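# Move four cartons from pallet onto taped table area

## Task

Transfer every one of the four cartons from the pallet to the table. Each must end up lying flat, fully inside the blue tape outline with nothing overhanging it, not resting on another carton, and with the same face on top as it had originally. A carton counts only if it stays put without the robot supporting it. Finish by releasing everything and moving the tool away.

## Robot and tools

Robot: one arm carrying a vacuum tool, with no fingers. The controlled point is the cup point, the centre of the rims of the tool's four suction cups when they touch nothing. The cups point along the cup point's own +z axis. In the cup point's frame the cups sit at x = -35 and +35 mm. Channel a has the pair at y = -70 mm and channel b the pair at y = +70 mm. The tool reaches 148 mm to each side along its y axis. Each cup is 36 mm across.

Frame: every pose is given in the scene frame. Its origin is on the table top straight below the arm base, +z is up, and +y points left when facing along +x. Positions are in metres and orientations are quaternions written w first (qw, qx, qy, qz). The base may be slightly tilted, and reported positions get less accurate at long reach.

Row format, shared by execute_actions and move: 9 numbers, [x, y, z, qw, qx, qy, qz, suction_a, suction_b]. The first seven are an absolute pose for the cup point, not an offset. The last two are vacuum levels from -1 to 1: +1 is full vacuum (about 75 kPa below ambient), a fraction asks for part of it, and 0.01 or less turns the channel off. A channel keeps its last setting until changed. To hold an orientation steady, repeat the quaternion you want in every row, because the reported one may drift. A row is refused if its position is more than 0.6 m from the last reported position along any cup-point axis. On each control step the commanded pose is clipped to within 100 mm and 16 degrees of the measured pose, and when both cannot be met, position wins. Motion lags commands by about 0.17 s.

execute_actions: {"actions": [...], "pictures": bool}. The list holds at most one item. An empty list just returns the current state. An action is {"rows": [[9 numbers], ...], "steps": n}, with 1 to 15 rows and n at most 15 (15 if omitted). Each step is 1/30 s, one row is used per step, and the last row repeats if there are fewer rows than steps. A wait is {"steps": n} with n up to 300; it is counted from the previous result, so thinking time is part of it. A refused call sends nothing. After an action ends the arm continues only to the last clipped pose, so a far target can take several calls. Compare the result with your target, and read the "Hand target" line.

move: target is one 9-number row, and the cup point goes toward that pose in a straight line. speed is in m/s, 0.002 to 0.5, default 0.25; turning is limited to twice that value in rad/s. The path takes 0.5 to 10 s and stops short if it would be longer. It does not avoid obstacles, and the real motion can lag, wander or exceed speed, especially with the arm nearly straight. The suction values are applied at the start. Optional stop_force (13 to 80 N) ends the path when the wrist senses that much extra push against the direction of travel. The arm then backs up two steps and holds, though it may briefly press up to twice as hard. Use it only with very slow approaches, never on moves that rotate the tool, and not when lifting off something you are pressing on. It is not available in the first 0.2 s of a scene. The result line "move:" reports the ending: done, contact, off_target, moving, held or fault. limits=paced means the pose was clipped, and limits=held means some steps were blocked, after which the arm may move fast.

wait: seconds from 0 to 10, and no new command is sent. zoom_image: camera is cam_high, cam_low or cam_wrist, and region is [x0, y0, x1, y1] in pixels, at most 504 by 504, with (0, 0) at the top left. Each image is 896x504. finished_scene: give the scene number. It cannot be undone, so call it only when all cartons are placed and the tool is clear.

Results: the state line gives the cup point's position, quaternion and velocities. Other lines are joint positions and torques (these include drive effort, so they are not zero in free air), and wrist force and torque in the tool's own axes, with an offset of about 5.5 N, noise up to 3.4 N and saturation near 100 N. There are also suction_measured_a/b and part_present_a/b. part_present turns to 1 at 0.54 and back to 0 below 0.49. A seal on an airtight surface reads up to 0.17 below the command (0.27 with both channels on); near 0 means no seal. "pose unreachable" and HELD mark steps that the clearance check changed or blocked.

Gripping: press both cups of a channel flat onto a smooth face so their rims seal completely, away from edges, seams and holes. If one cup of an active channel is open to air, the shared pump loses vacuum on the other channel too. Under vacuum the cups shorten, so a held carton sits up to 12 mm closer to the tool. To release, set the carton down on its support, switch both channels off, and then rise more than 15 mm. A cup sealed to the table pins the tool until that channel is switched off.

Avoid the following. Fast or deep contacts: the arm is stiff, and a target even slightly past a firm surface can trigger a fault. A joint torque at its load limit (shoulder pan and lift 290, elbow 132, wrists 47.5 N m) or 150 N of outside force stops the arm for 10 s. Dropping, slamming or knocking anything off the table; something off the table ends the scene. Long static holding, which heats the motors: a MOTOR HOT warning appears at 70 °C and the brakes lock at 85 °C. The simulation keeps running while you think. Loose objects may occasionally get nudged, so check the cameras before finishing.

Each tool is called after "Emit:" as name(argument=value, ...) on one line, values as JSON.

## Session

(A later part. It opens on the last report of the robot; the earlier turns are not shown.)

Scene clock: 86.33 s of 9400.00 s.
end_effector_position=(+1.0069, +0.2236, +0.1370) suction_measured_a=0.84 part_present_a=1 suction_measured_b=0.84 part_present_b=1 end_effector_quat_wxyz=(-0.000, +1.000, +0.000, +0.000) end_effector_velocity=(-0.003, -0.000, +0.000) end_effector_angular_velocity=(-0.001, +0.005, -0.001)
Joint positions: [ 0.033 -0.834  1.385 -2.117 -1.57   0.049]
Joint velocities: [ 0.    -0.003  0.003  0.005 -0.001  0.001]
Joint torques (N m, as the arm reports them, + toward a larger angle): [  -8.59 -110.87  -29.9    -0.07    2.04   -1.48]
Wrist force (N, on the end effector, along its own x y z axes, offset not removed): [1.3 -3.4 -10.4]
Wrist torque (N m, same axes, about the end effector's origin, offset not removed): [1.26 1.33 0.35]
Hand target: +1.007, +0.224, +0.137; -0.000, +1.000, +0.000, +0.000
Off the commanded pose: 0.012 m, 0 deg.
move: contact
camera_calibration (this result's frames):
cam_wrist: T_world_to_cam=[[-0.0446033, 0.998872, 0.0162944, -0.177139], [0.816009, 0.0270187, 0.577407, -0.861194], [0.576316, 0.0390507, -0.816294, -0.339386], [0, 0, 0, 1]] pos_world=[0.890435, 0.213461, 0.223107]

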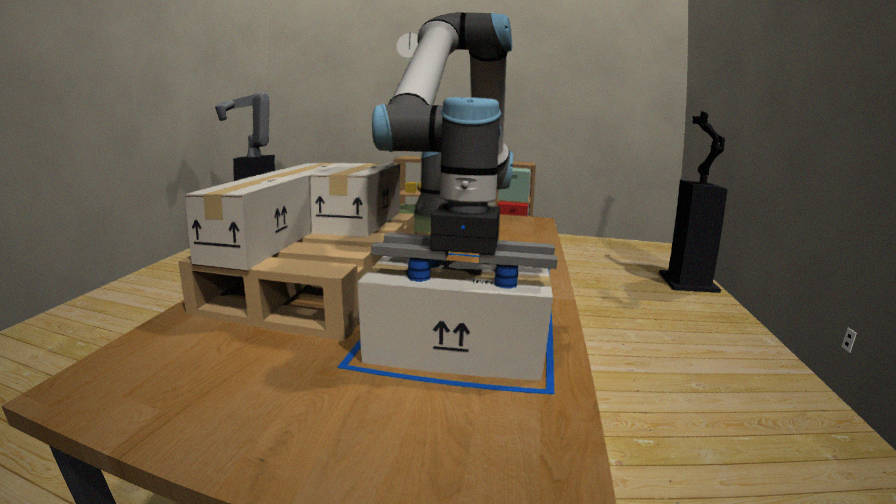

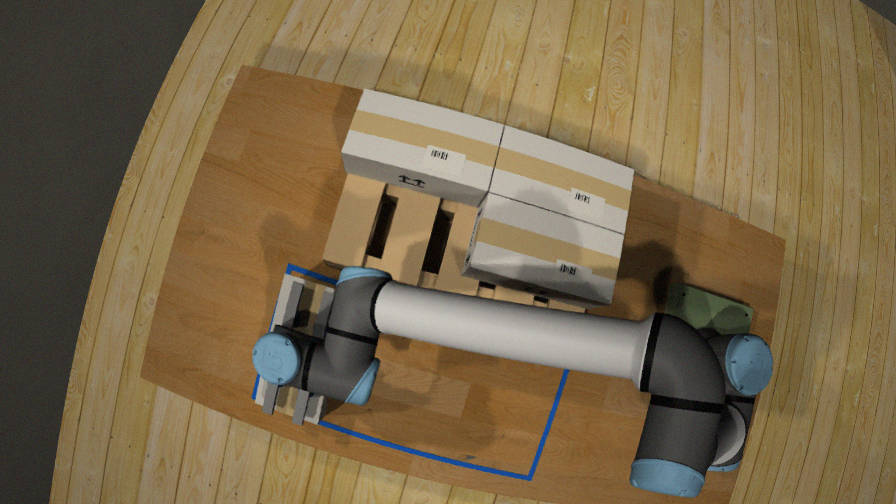

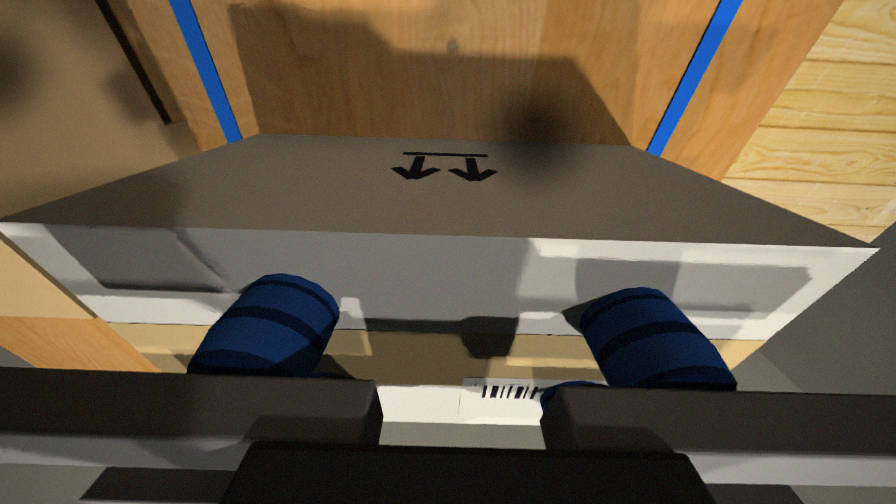

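Emit:
execute_actions(actions=[{"rows":[[1.007,0.2236,0.140,0,1,0,0,0,0]],"steps":15}], pictures=false)

Emit:
move(target=[1.007,0.2236,0.32,0,1,0,0,0,0], speed=0.15)

Emit:
move(target=[0.565,-0.118,0.32,0,0.7071,0.7071,0,0,0], speed=0.3)

Scene clock: 89.83 s of 9400.00 s.
end_effector_position=(+1.0070, +0.2237, +0.1402) suction_measured_a=0.00 part_present_a=0 suction_measured_b=0.00 part_present_b=0 end_effector_quat_wxyz=(+0.000, +1.000, +0.000, +0.000) end_effector_velocity=(-0.000, -0.001, -0.000) end_effector_angular_velocity=(-0.001, +0.001, -0.001)
Joint positions: [ 0.033 -0.837  1.383 -2.112 -1.57   0.049]
Joint velocities: [-0.     0.    -0.     0.001 -0.001  0.001]
Joint torques (N m, as the arm reports them, + toward a larger angle): [-20.02 -65.11 -31.51   0.63  -3.12  -1.14]
Wrist force (N, on the end effector, along its own x y z axes, offset not removed): [-12.0 -5.9 -43.7]
Wrist torque (N m, same axes, about the end effector's origin, offset not removed): [-0.64 0.98 0.32]
Hand target: +1.007, +0.224, +0.140; +0.000, +1.000, -0.000, +0.000
Off the commanded pose: 0.000 m, 0 deg.
Steps of this call (steps 1 to 90: nothing new was sent; steps 91 to 105: all 15 steps of this action). Readings (end_effector_position | what the end effector reports):
91: (+1.0066, +0.2237, +0.1373) | suction_measured_a=0.43 part_present_a=0 suction_measured_b=0.43 part_present_b=0
92: (+1.0067, +0.2237, +0.1378) | suction_measured_a=0.08 part_present_a=0 suction_measured_b=0.08 part_present_b=0
94: (+1.0071, +0.2237, +0.1396) | suction_measured_a=0.00 part_present_a=0 suction_measured_b=0.00 part_present_b=0
98: (+1.0071, +0.2237, +0.1403) | suction_measured_a=0.00 part_present_a=0 suction_measured_b=0.00 part_present_b=0
105: the state above

Scene clock: 91.73 s of 9400.00 s.
end_effector_position=(+1.0071, +0.2236, +0.3198) suction_measured_a=0.00 part_present_a=0 suction_measured_b=0.00 part_present_b=0 end_effector_quat_wxyz=(+0.000, +1.000, -0.000, -0.000) end_effector_velocity=(+0.000, +0.000, +0.001) end_effector_angular_velocity=(+0.001, -0.000, +0.000)
Joint positions: [ 0.033 -0.958  1.249 -1.856 -1.57   0.049]
Joint velocities: [-0.    -0.    -0.001  0.002  0.001 -0.   ]
Joint torques (N m, as the arm reports them, + toward a larger angle): [ -20.76 -118.39  -58.8    -2.16    2.06   -3.21]
Wrist force (N, on the end effector, along its own x y z axes, offset not removed): [-5.4 -3.9 -6.8]
Wrist torque (N m, same axes, about the end effector's origin, offset not removed): [-0.52 1.00 0.33]
Hand target: +1.007, +0.224, +0.320; +0.000, +1.000, -0.000, +0.000
Off the commanded pose: 0.000 m, 0 deg.
move: done
camera_calibration (this result's frames):
cam_wrist: T_world_to_cam=[[-0.0445686, 0.998876, 0.01616, -0.180055], [0.816371, 0.0270924, 0.576892, -0.967168], [0.575806, 0.0389038, -0.81666, -0.189624], [0, 0, 0, 1]] pos_world=[0.890729, 0.213433, 0.406003]

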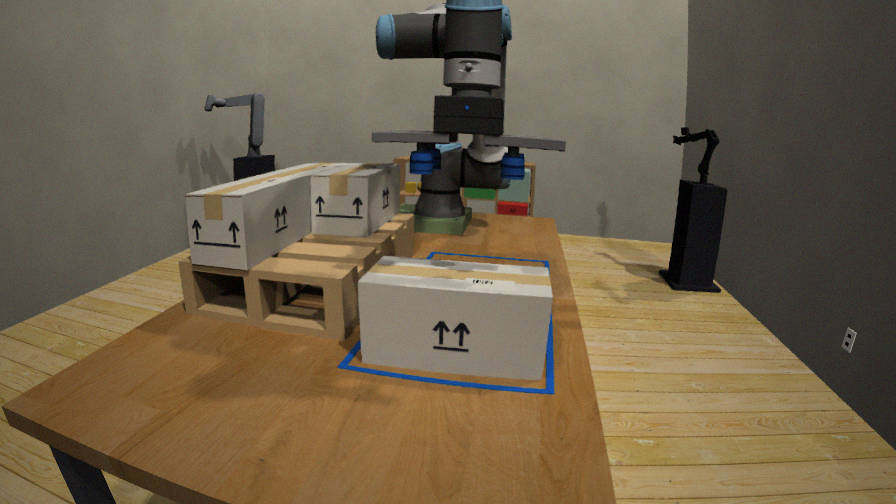

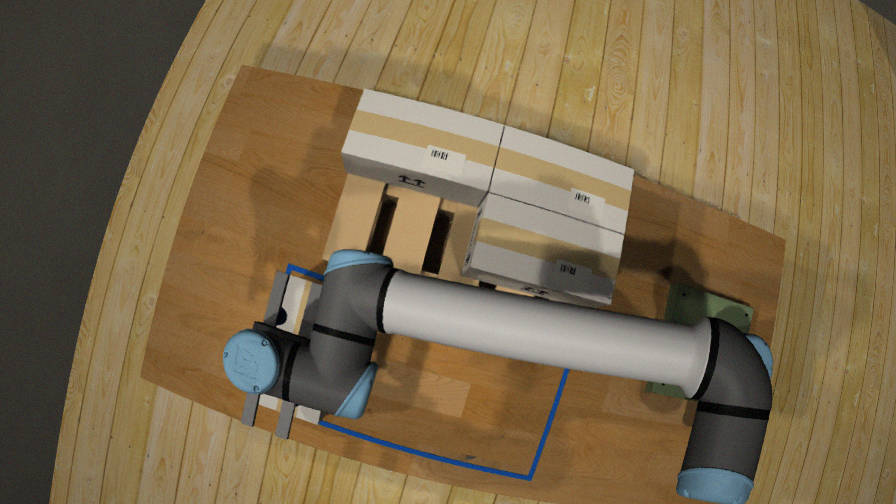

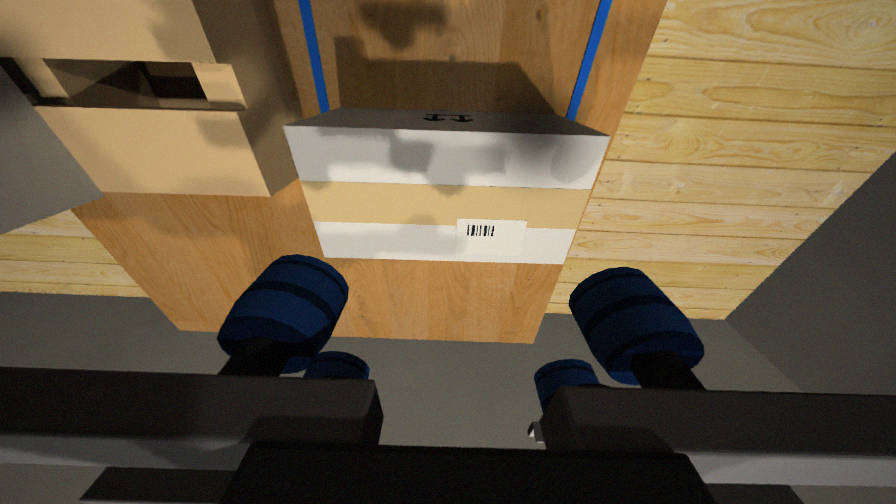

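Scene clock: 94.93 s of 9400.00 s.
end_effector_position=(+0.5646, -0.1172, +0.3202) suction_measured_a=0.00 part_present_a=0 suction_measured_b=0.00 part_present_b=0 end_effector_quat_wxyz=(+0.000, +0.707, +0.707, +0.000) end_effector_velocity=(-0.001, -0.000, -0.000) end_effector_angular_velocity=(+0.002, +0.000, +0.003)
Joint positions: [-0.525 -1.688  2.177 -2.054 -1.573 -2.08 ]
Joint velocities: [-0.003 -0.002  0.002  0.001  0.002 -0.006]
Joint torques (N m, as the arm reports them, + toward a larger angle): [-18.87 -50.97 -40.24  -2.77   4.27  -2.86]
Wrist force (N, on the end effector, along its own x y z axes, offset not removed): [-4.7 -1.4 -2.8]
Wrist torque (N m, same axes, about the end effector's origin, offset not removed): [-0.04 0.79 0.28]
Hand target: +0.564, -0.117, +0.320; +0.000, +0.707, +0.707, +0.000
Off the commanded pose: 0.001 m, 0 deg.
move: done
camera_calibration (this result's frames):
cam_wrist: T_world_to_cam=[[-0.998894, -0.044237, 0.0159254, 0.557216], [-0.0269489, 0.816261, 0.577055, -0.028351], [-0.0385264, 0.575988, -0.81655, 0.488481], [0, 0, 0, 1]] pos_world=[0.574656, -0.233568, 0.406355]

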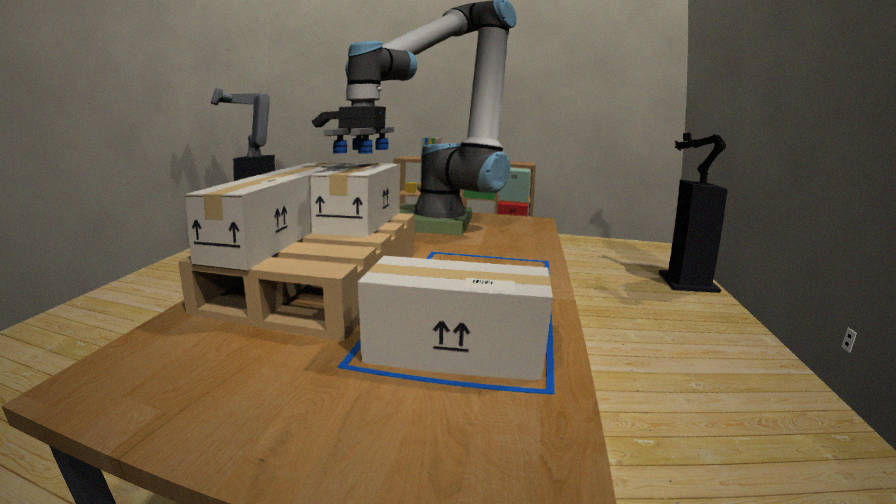

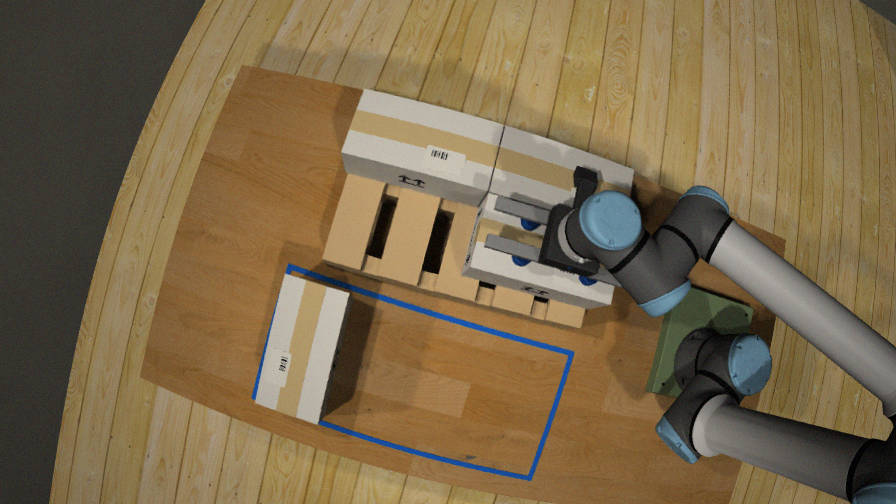

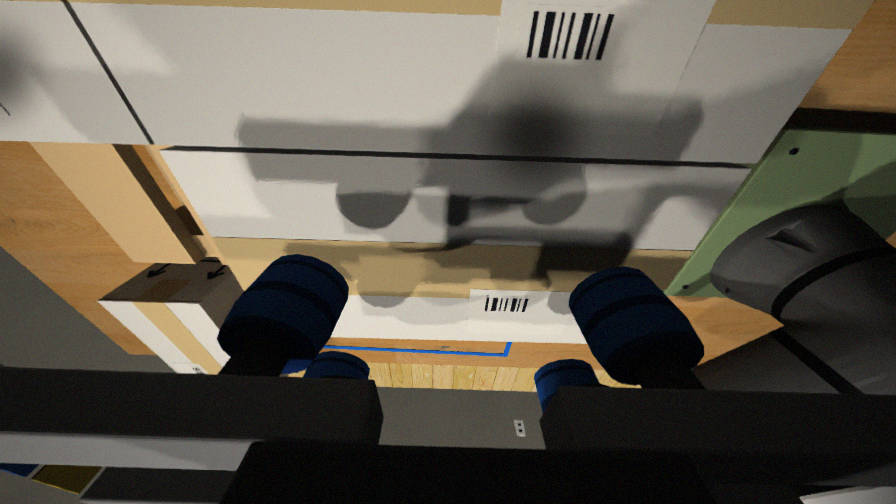

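Emit:
move(target=[0.563,-0.126,0.285,0,0.7071,0.7071,0,0,0], speed=0.1)

Emit:
move(target=[0.563,-0.126,0.265,0,0.7071,0.7071,0,1,1], speed=0.02, stop_force=25)

Emit:
move(target=[0.566,-0.119,0.33,0,0.7071,0.7071,0,1,1], speed=0.06)

Scene clock: 102.50 s of 9400.00 s.
end_effector_position=(+0.5630, -0.1260, +0.2851) suction_measured_a=0.00 part_present_a=0 suction_measured_b=0.00 part_present_b=0 end_effector_quat_wxyz=(+0.000, +0.707, +0.707, +0.000) end_effector_velocity=(-0.000, +0.000, -0.002) end_effector_angular_velocity=(+0.002, -0.001, +0.000)
Joint positions: [-0.54  -1.652  2.217 -2.13  -1.573 -2.095]
Joint velocities: [-0.     0.001  0.003 -0.004  0.002 -0.001]
Joint torques (N m, as the arm reports them, + toward a larger angle): [-18.68 -25.07 -39.56  -6.57  -4.41  -3.08]
Wrist force (N, on the end effector, along its own x y z axes, offset not removed): [-8.3 -7.6 -2.1]
Wrist torque (N m, same axes, about the end effector's origin, offset not removed): [-0.93 1.43 0.26]
Hand target: +0.563, -0.126, +0.285; +0.000, +0.707, +0.707, +0.000
Off the commanded pose: 0.000 m, 0 deg.
After step 90, 3.70 s passed at rest.
move: done
camera_calibration (this result's frames):
cam_wrist: T_world_to_cam=[[-0.998876, -0.044569, 0.0161636, 0.555682], [-0.0270888, 0.816345, 0.57693, -0.00084925], [-0.0389083, 0.575843, -0.816634, 0.465064], [0, 0, 0, 1]] pos_world=[0.573129, -0.242345, 0.371295]

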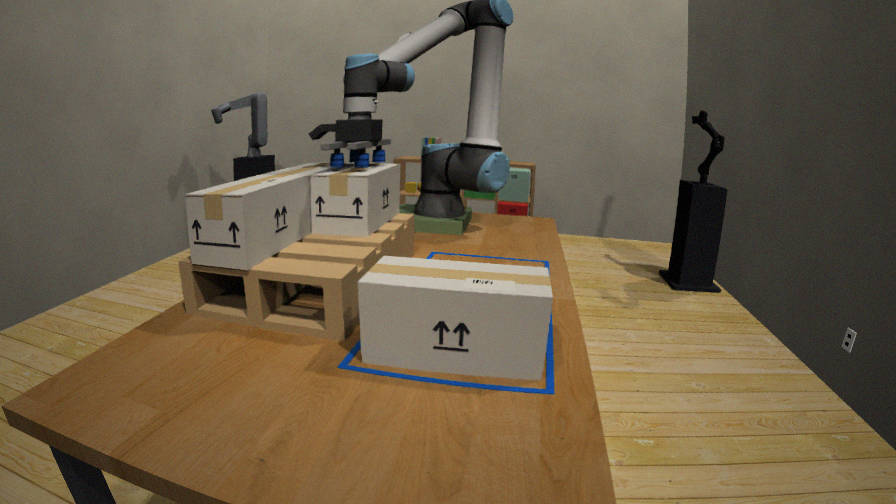

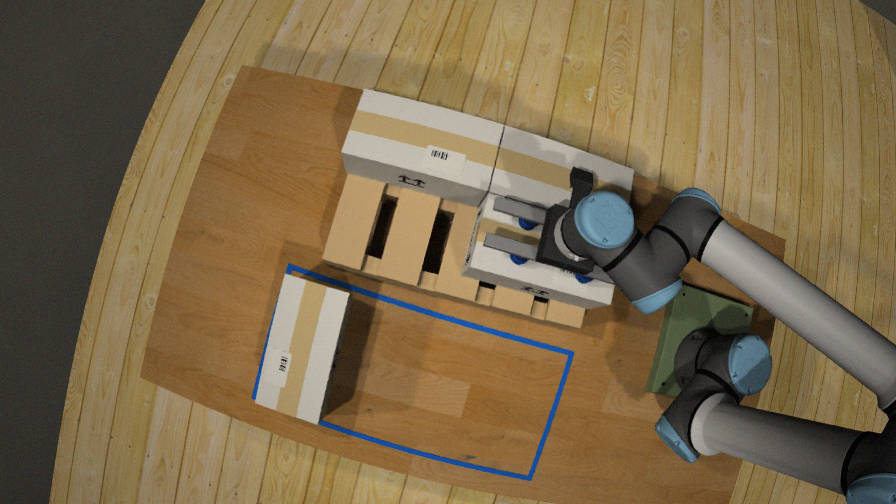

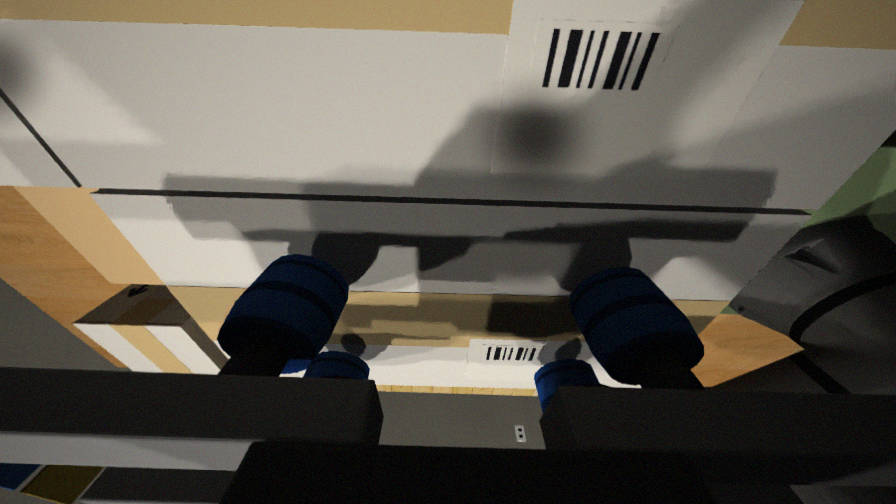

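Scene clock: 103.77 s of 9400.00 s.
end_effector_position=(+0.5630, -0.1260, +0.2651) suction_measured_a=0.62 part_present_a=1 suction_measured_b=0.62 part_present_b=1 end_effector_quat_wxyz=(-0.000, +0.707, +0.707, -0.000) end_effector_velocity=(+0.000, -0.000, -0.002) end_effector_angular_velocity=(-0.000, +0.000, +0.002)
Joint positions: [-0.54  -1.63   2.238 -2.174 -1.573 -2.095]
Joint velocities: [-0.     0.002  0.002 -0.003 -0.    -0.002]
Joint torques (N m, as the arm reports them, + toward a larger angle): [-18.49 -33.82 -49.01  -9.37  -3.51  -3.23]
Wrist force (N, on the end effector, along its own x y z axes, offset not removed): [-1.3 -6.3 13.9]
Wrist torque (N m, same axes, about the end effector's origin, offset not removed): [-0.96 0.49 0.14]
Hand target: +0.563, -0.126, +0.265; -0.000, +0.707, +0.707, -0.000
Off the commanded pose: 0.000 m, 0 deg.
move: done
camera_calibration (this result's frames):
cam_wrist: T_world_to_cam=[[-0.998874, -0.0445693, 0.0162445, 0.55599], [-0.0270427, 0.816348, 0.576926, 0.0106896], [-0.0389744, 0.575838, -0.816635, 0.448803], [0, 0, 0, 1]] pos_world=[0.573145, -0.242384, 0.351309]

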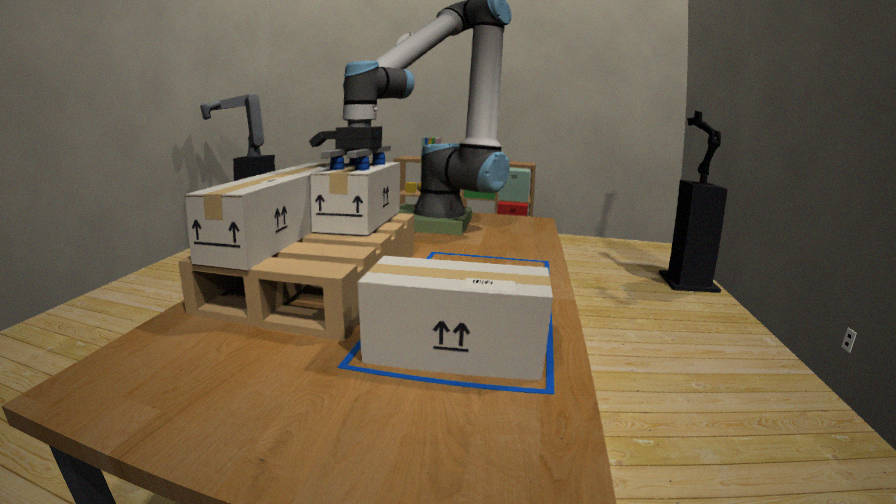

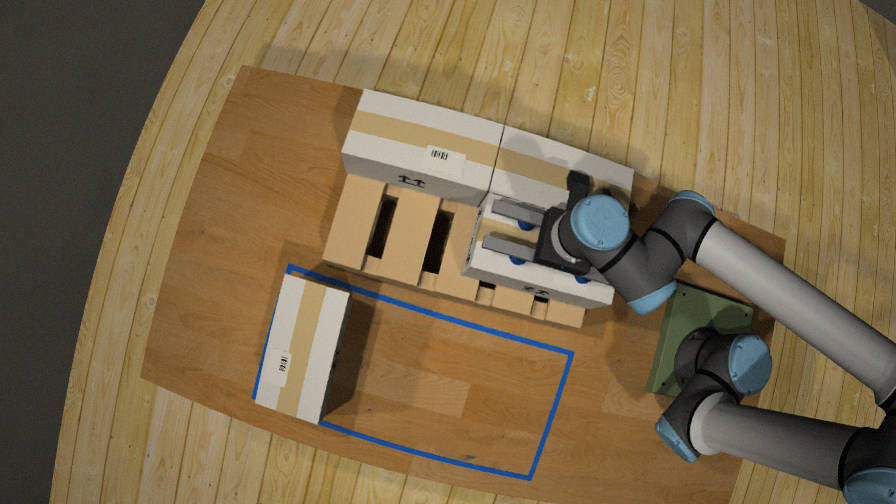

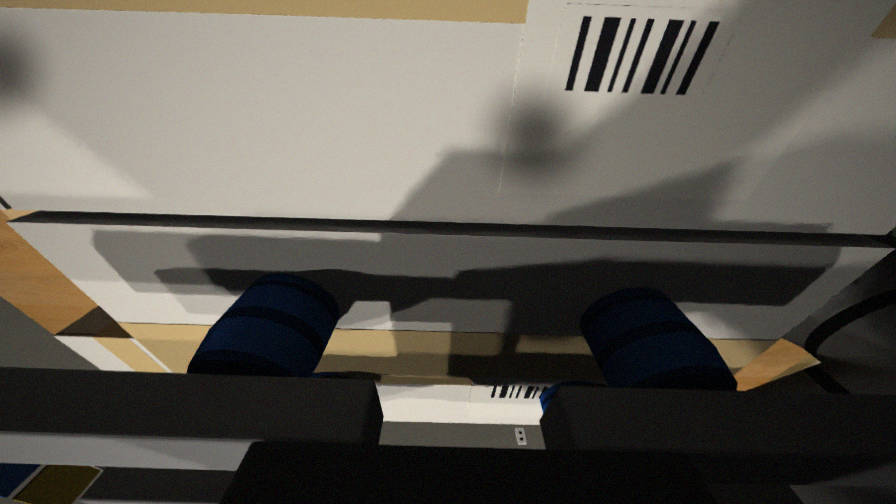

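Scene clock: 105.23 s of 9400.00 s.
end_effector_position=(+0.5660, -0.1191, +0.3299) suction_measured_a=0.84 part_present_a=1 suction_measured_b=0.84 part_present_b=1 end_effector_quat_wxyz=(+0.000, +0.707, +0.707, -0.000) end_effector_velocity=(+0.000, +0.000, +0.002) end_effector_angular_velocity=(+0.001, -0.000, +0.000)
Joint positions: [-0.526 -1.693  2.162 -2.035 -1.573 -2.081]
Joint velocities: [ 0.    -0.001 -0.003  0.004  0.001  0.   ]
Joint torques (N m, as the arm reports them, + toward a larger angle): [ 14.   -60.23 -67.25  -4.85   2.64   3.8 ]
Wrist force (N, on the end effector, along its own x y z axes, offset not removed): [-1.8 -2.6 16.8]
Wrist torque (N m, same axes, about the end effector's origin, offset not removed): [-0.40 0.47 0.33]
Hand target: +0.566, -0.119, +0.330; -0.000, +0.707, +0.707, -0.000
Off the commanded pose: 0.000 m, 0 deg.
move: done
camera_calibration (this result's frames):
cam_wrist: T_world_to_cam=[[-0.998874, -0.0445689, 0.0162575, 0.558298], [-0.0270378, 0.816393, 0.576863, -0.0322024], [-0.0389827, 0.575774, -0.816679, 0.497792], [0, 0, 0, 1]] pos_world=[0.576204, -0.235444, 0.416036]

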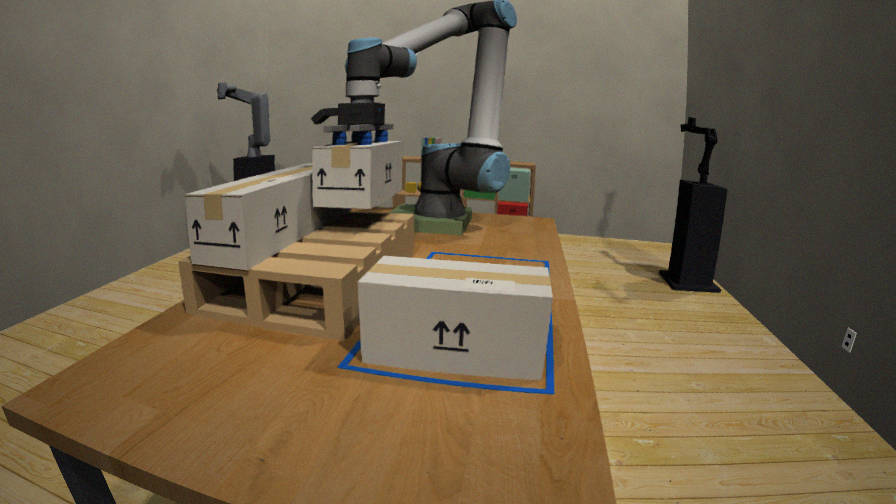

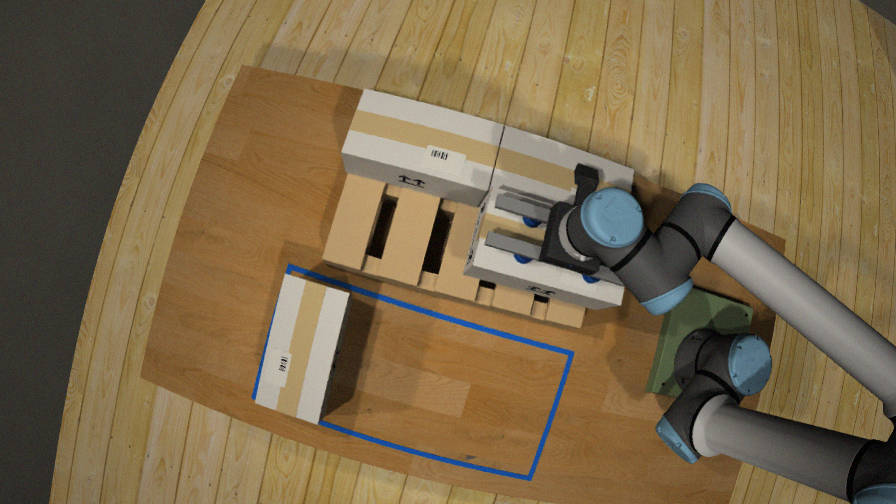

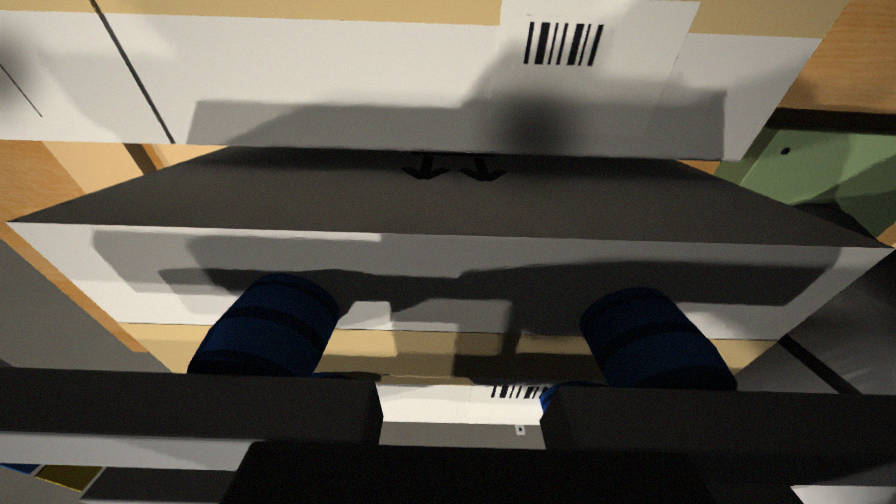

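Emit:
move(target=[0.62,-0.03,0.33,0,0.7071,0.7071,0,1,1], speed=0.15)

Emit:
move(target=[0.845,0.224,0.33,0,1,0,0,1,1], speed=0.2)

Emit:
move(target=[0.845,0.224,0.16,0,1,0,0,1,1], speed=0.1)

Scene clock: 111.43 s of 9400.00 s.
end_effector_position=(+0.6201, -0.0302, +0.3300) suction_measured_a=0.84 part_present_a=1 suction_measured_b=0.84 part_present_b=1 end_effector_quat_wxyz=(-0.000, +0.707, +0.707, +0.000) end_effector_velocity=(+0.000, +0.001, -0.001) end_effector_angular_velocity=(-0.002, +0.001, -0.000)
Joint positions: [-0.347 -1.617  2.094 -2.042 -1.572 -1.902]
Joint velocities: [ 0.002  0.001 -0.    -0.    -0.002  0.003]
Joint torques (N m, as the arm reports them, + toward a larger angle): [ 12.68 -41.83 -67.22  -9.11  -4.43   3.61]
Wrist force (N, on the end effector, along its own x y z axes, offset not removed): [-2.3 -3.6 14.6]
Wrist torque (N m, same axes, about the end effector's origin, offset not removed): [-0.75 0.43 0.21]
Hand target: +0.620, -0.030, +0.330; -0.000, +0.707, +0.707, -0.000
Off the commanded pose: 0.000 m, 0 deg.
move: done
camera_calibration (this result's frames):
cam_wrist: T_world_to_cam=[[-0.998874, -0.0445783, 0.0162499, 0.616223], [-0.0270428, 0.816287, 0.577013, -0.103447], [-0.0389868, 0.575923, -0.816573, 0.44879], [0, 0, 0, 1]] pos_world=[0.630228, -0.146556, 0.416146]

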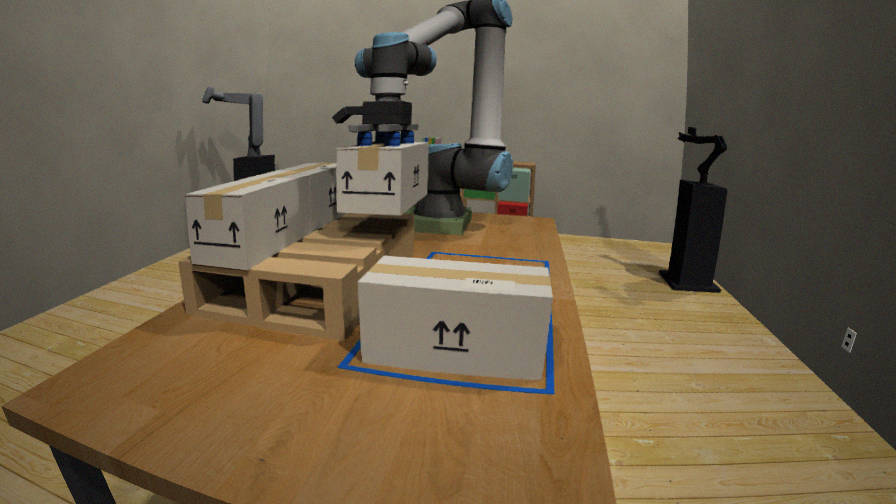

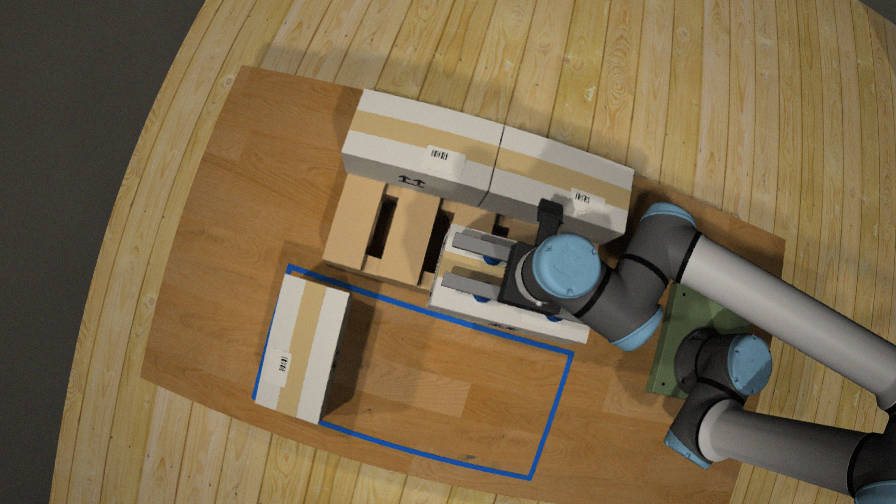

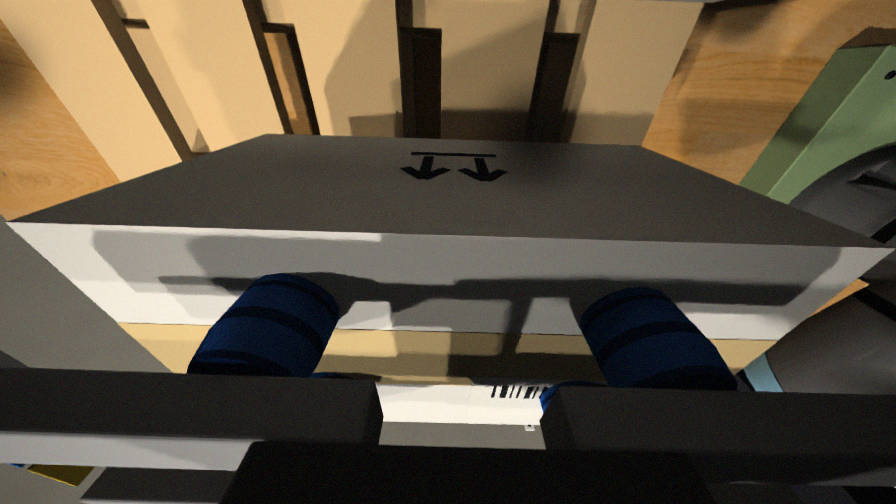

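Scene clock: 115.80 s of 9400.00 s.
end_effector_position=(+0.8453, +0.2235, +0.3299) suction_measured_a=0.84 part_present_a=1 suction_measured_b=0.84 part_present_b=1 end_effector_quat_wxyz=(-0.000, +1.000, +0.000, -0.000) end_effector_velocity=(+0.001, +0.000, -0.000) end_effector_angular_velocity=(-0.004, +0.001, -0.008)
Joint positions: [ 0.042 -1.213  1.618 -1.97  -1.57   0.057]
Joint velocities: [ 0.001  0.002 -0.003  0.002 -0.004  0.01 ]
Joint torques (N m, as the arm reports them, + toward a larger angle): [ 15.55 -83.84 -69.27  -5.01  -3.97   3.51]
Wrist force (N, on the end effector, along its own x y z axes, offset not removed): [-3.0 -6.2 16.2]
Wrist torque (N m, same axes, about the end effector's origin, offset not removed): [-0.90 0.76 0.24]
Hand target: +0.845, +0.224, +0.330; +0.000, +1.000, +0.000, -0.000
Off the commanded pose: 0.001 m, 0 deg.
move: done
camera_calibration (this result's frames):
cam_wrist: T_world_to_cam=[[-0.0452608, 0.998844, 0.0162206, -0.186799], [0.816443, 0.0276294, 0.576765, -0.84099], [0.57565, 0.0393481, -0.816749, -0.0881615], [0, 0, 0, 1]] pos_world=[0.728916, 0.213287, 0.416078]

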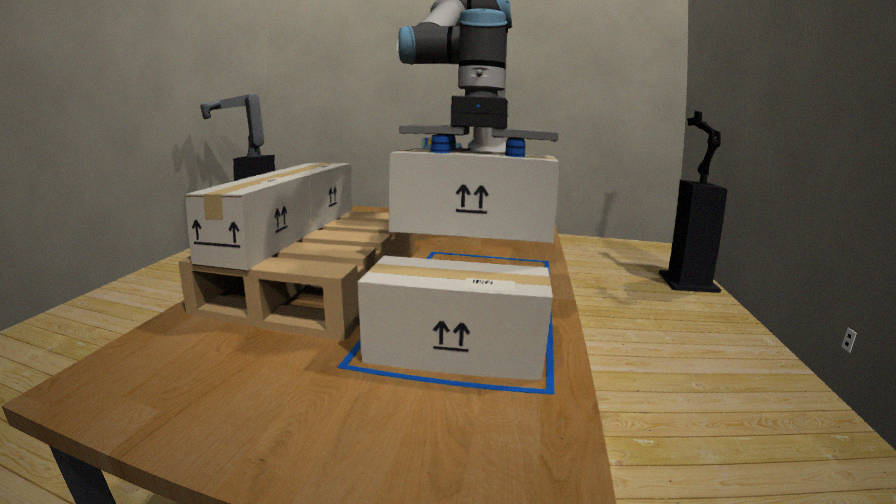

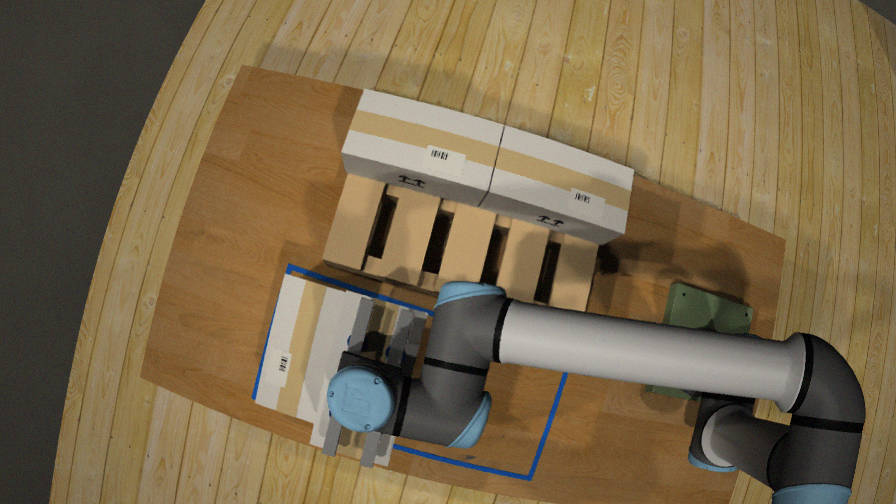

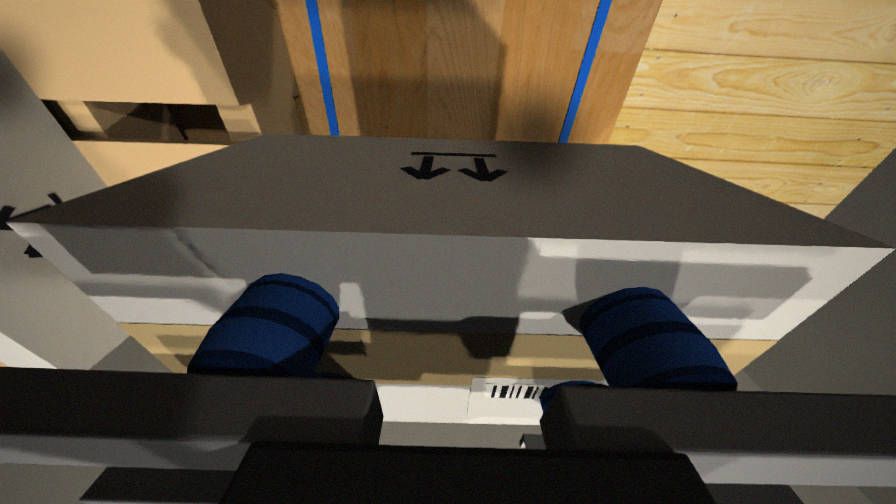

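Scene clock: 117.93 s of 9400.00 s.
end_effector_position=(+0.8449, +0.2240, +0.1602) suction_measured_a=0.84 part_present_a=1 suction_measured_b=0.84 part_present_b=1 end_effector_quat_wxyz=(+0.000, +1.000, +0.000, +0.000) end_effector_velocity=(+0.001, +0.000, -0.001) end_effector_angular_velocity=(+0.001, -0.001, +0.000)
Joint positions: [ 0.043 -1.071  1.749 -2.244 -1.57   0.058]
Joint velocities: [ 0.     0.001 -0.    -0.002  0.001 -0.   ]
Joint torques (N m, as the arm reports them, + toward a larger angle): [ 14.7  -87.28 -47.44  -9.12   2.02   3.92]
Wrist force (N, on the end effector, along its own x y z axes, offset not removed): [-1.2 -6.4 19.9]
Wrist torque (N m, same axes, about the end effector's origin, offset not removed): [-1.14 0.53 0.38]
Hand target: +0.845, +0.224, +0.160; +0.000, +1.000, +0.000, -0.000
Off the commanded pose: 0.000 m, 0 deg.
move: done
camera_calibration (this result's frames):
cam_wrist: T_world_to_cam=[[-0.0445712, 0.998875, 0.0161614, -0.185094], [0.816333, 0.0270912, 0.576945, -0.742618], [0.575859, 0.0389082, -0.816623, -0.226649], [0, 0, 0, 1]] pos_world=[0.728492, 0.213823, 0.246355]

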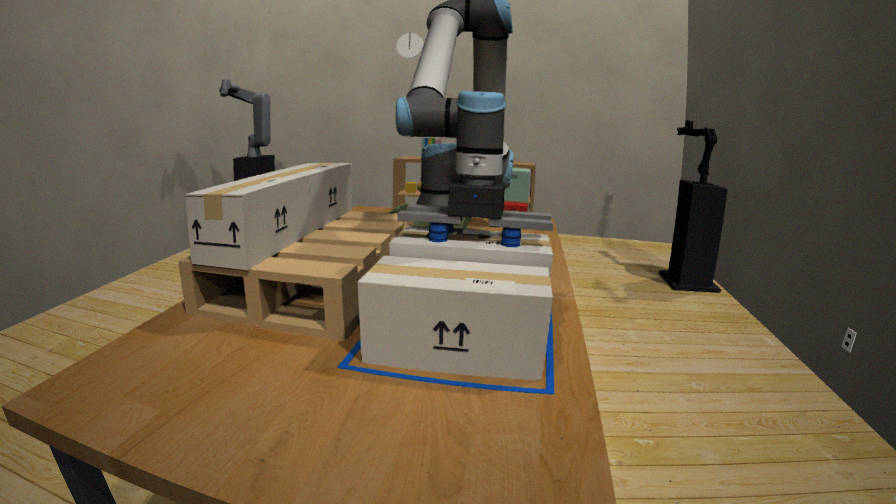

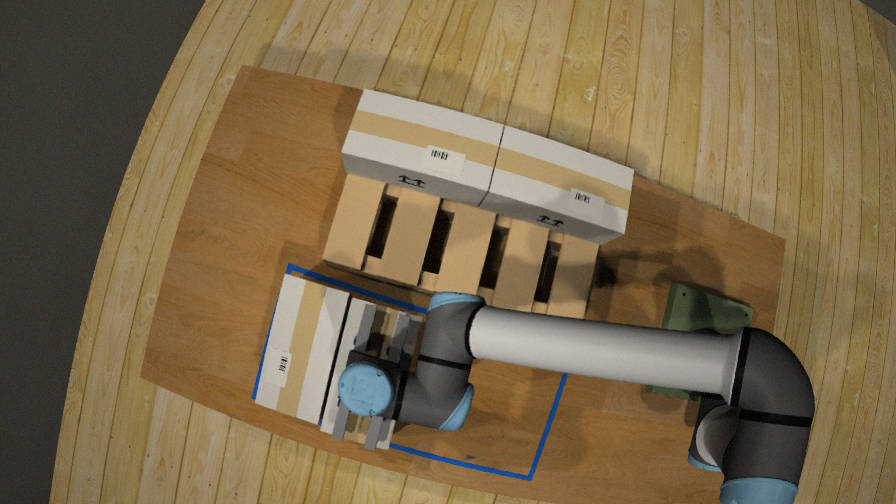

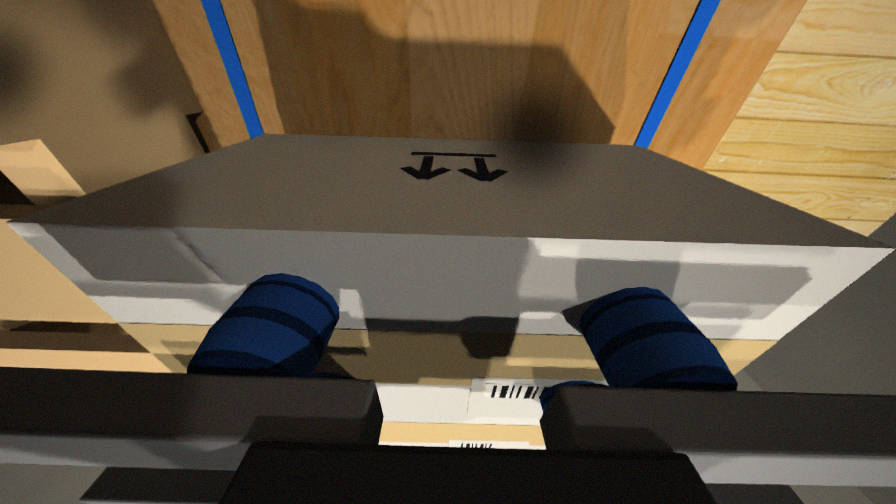

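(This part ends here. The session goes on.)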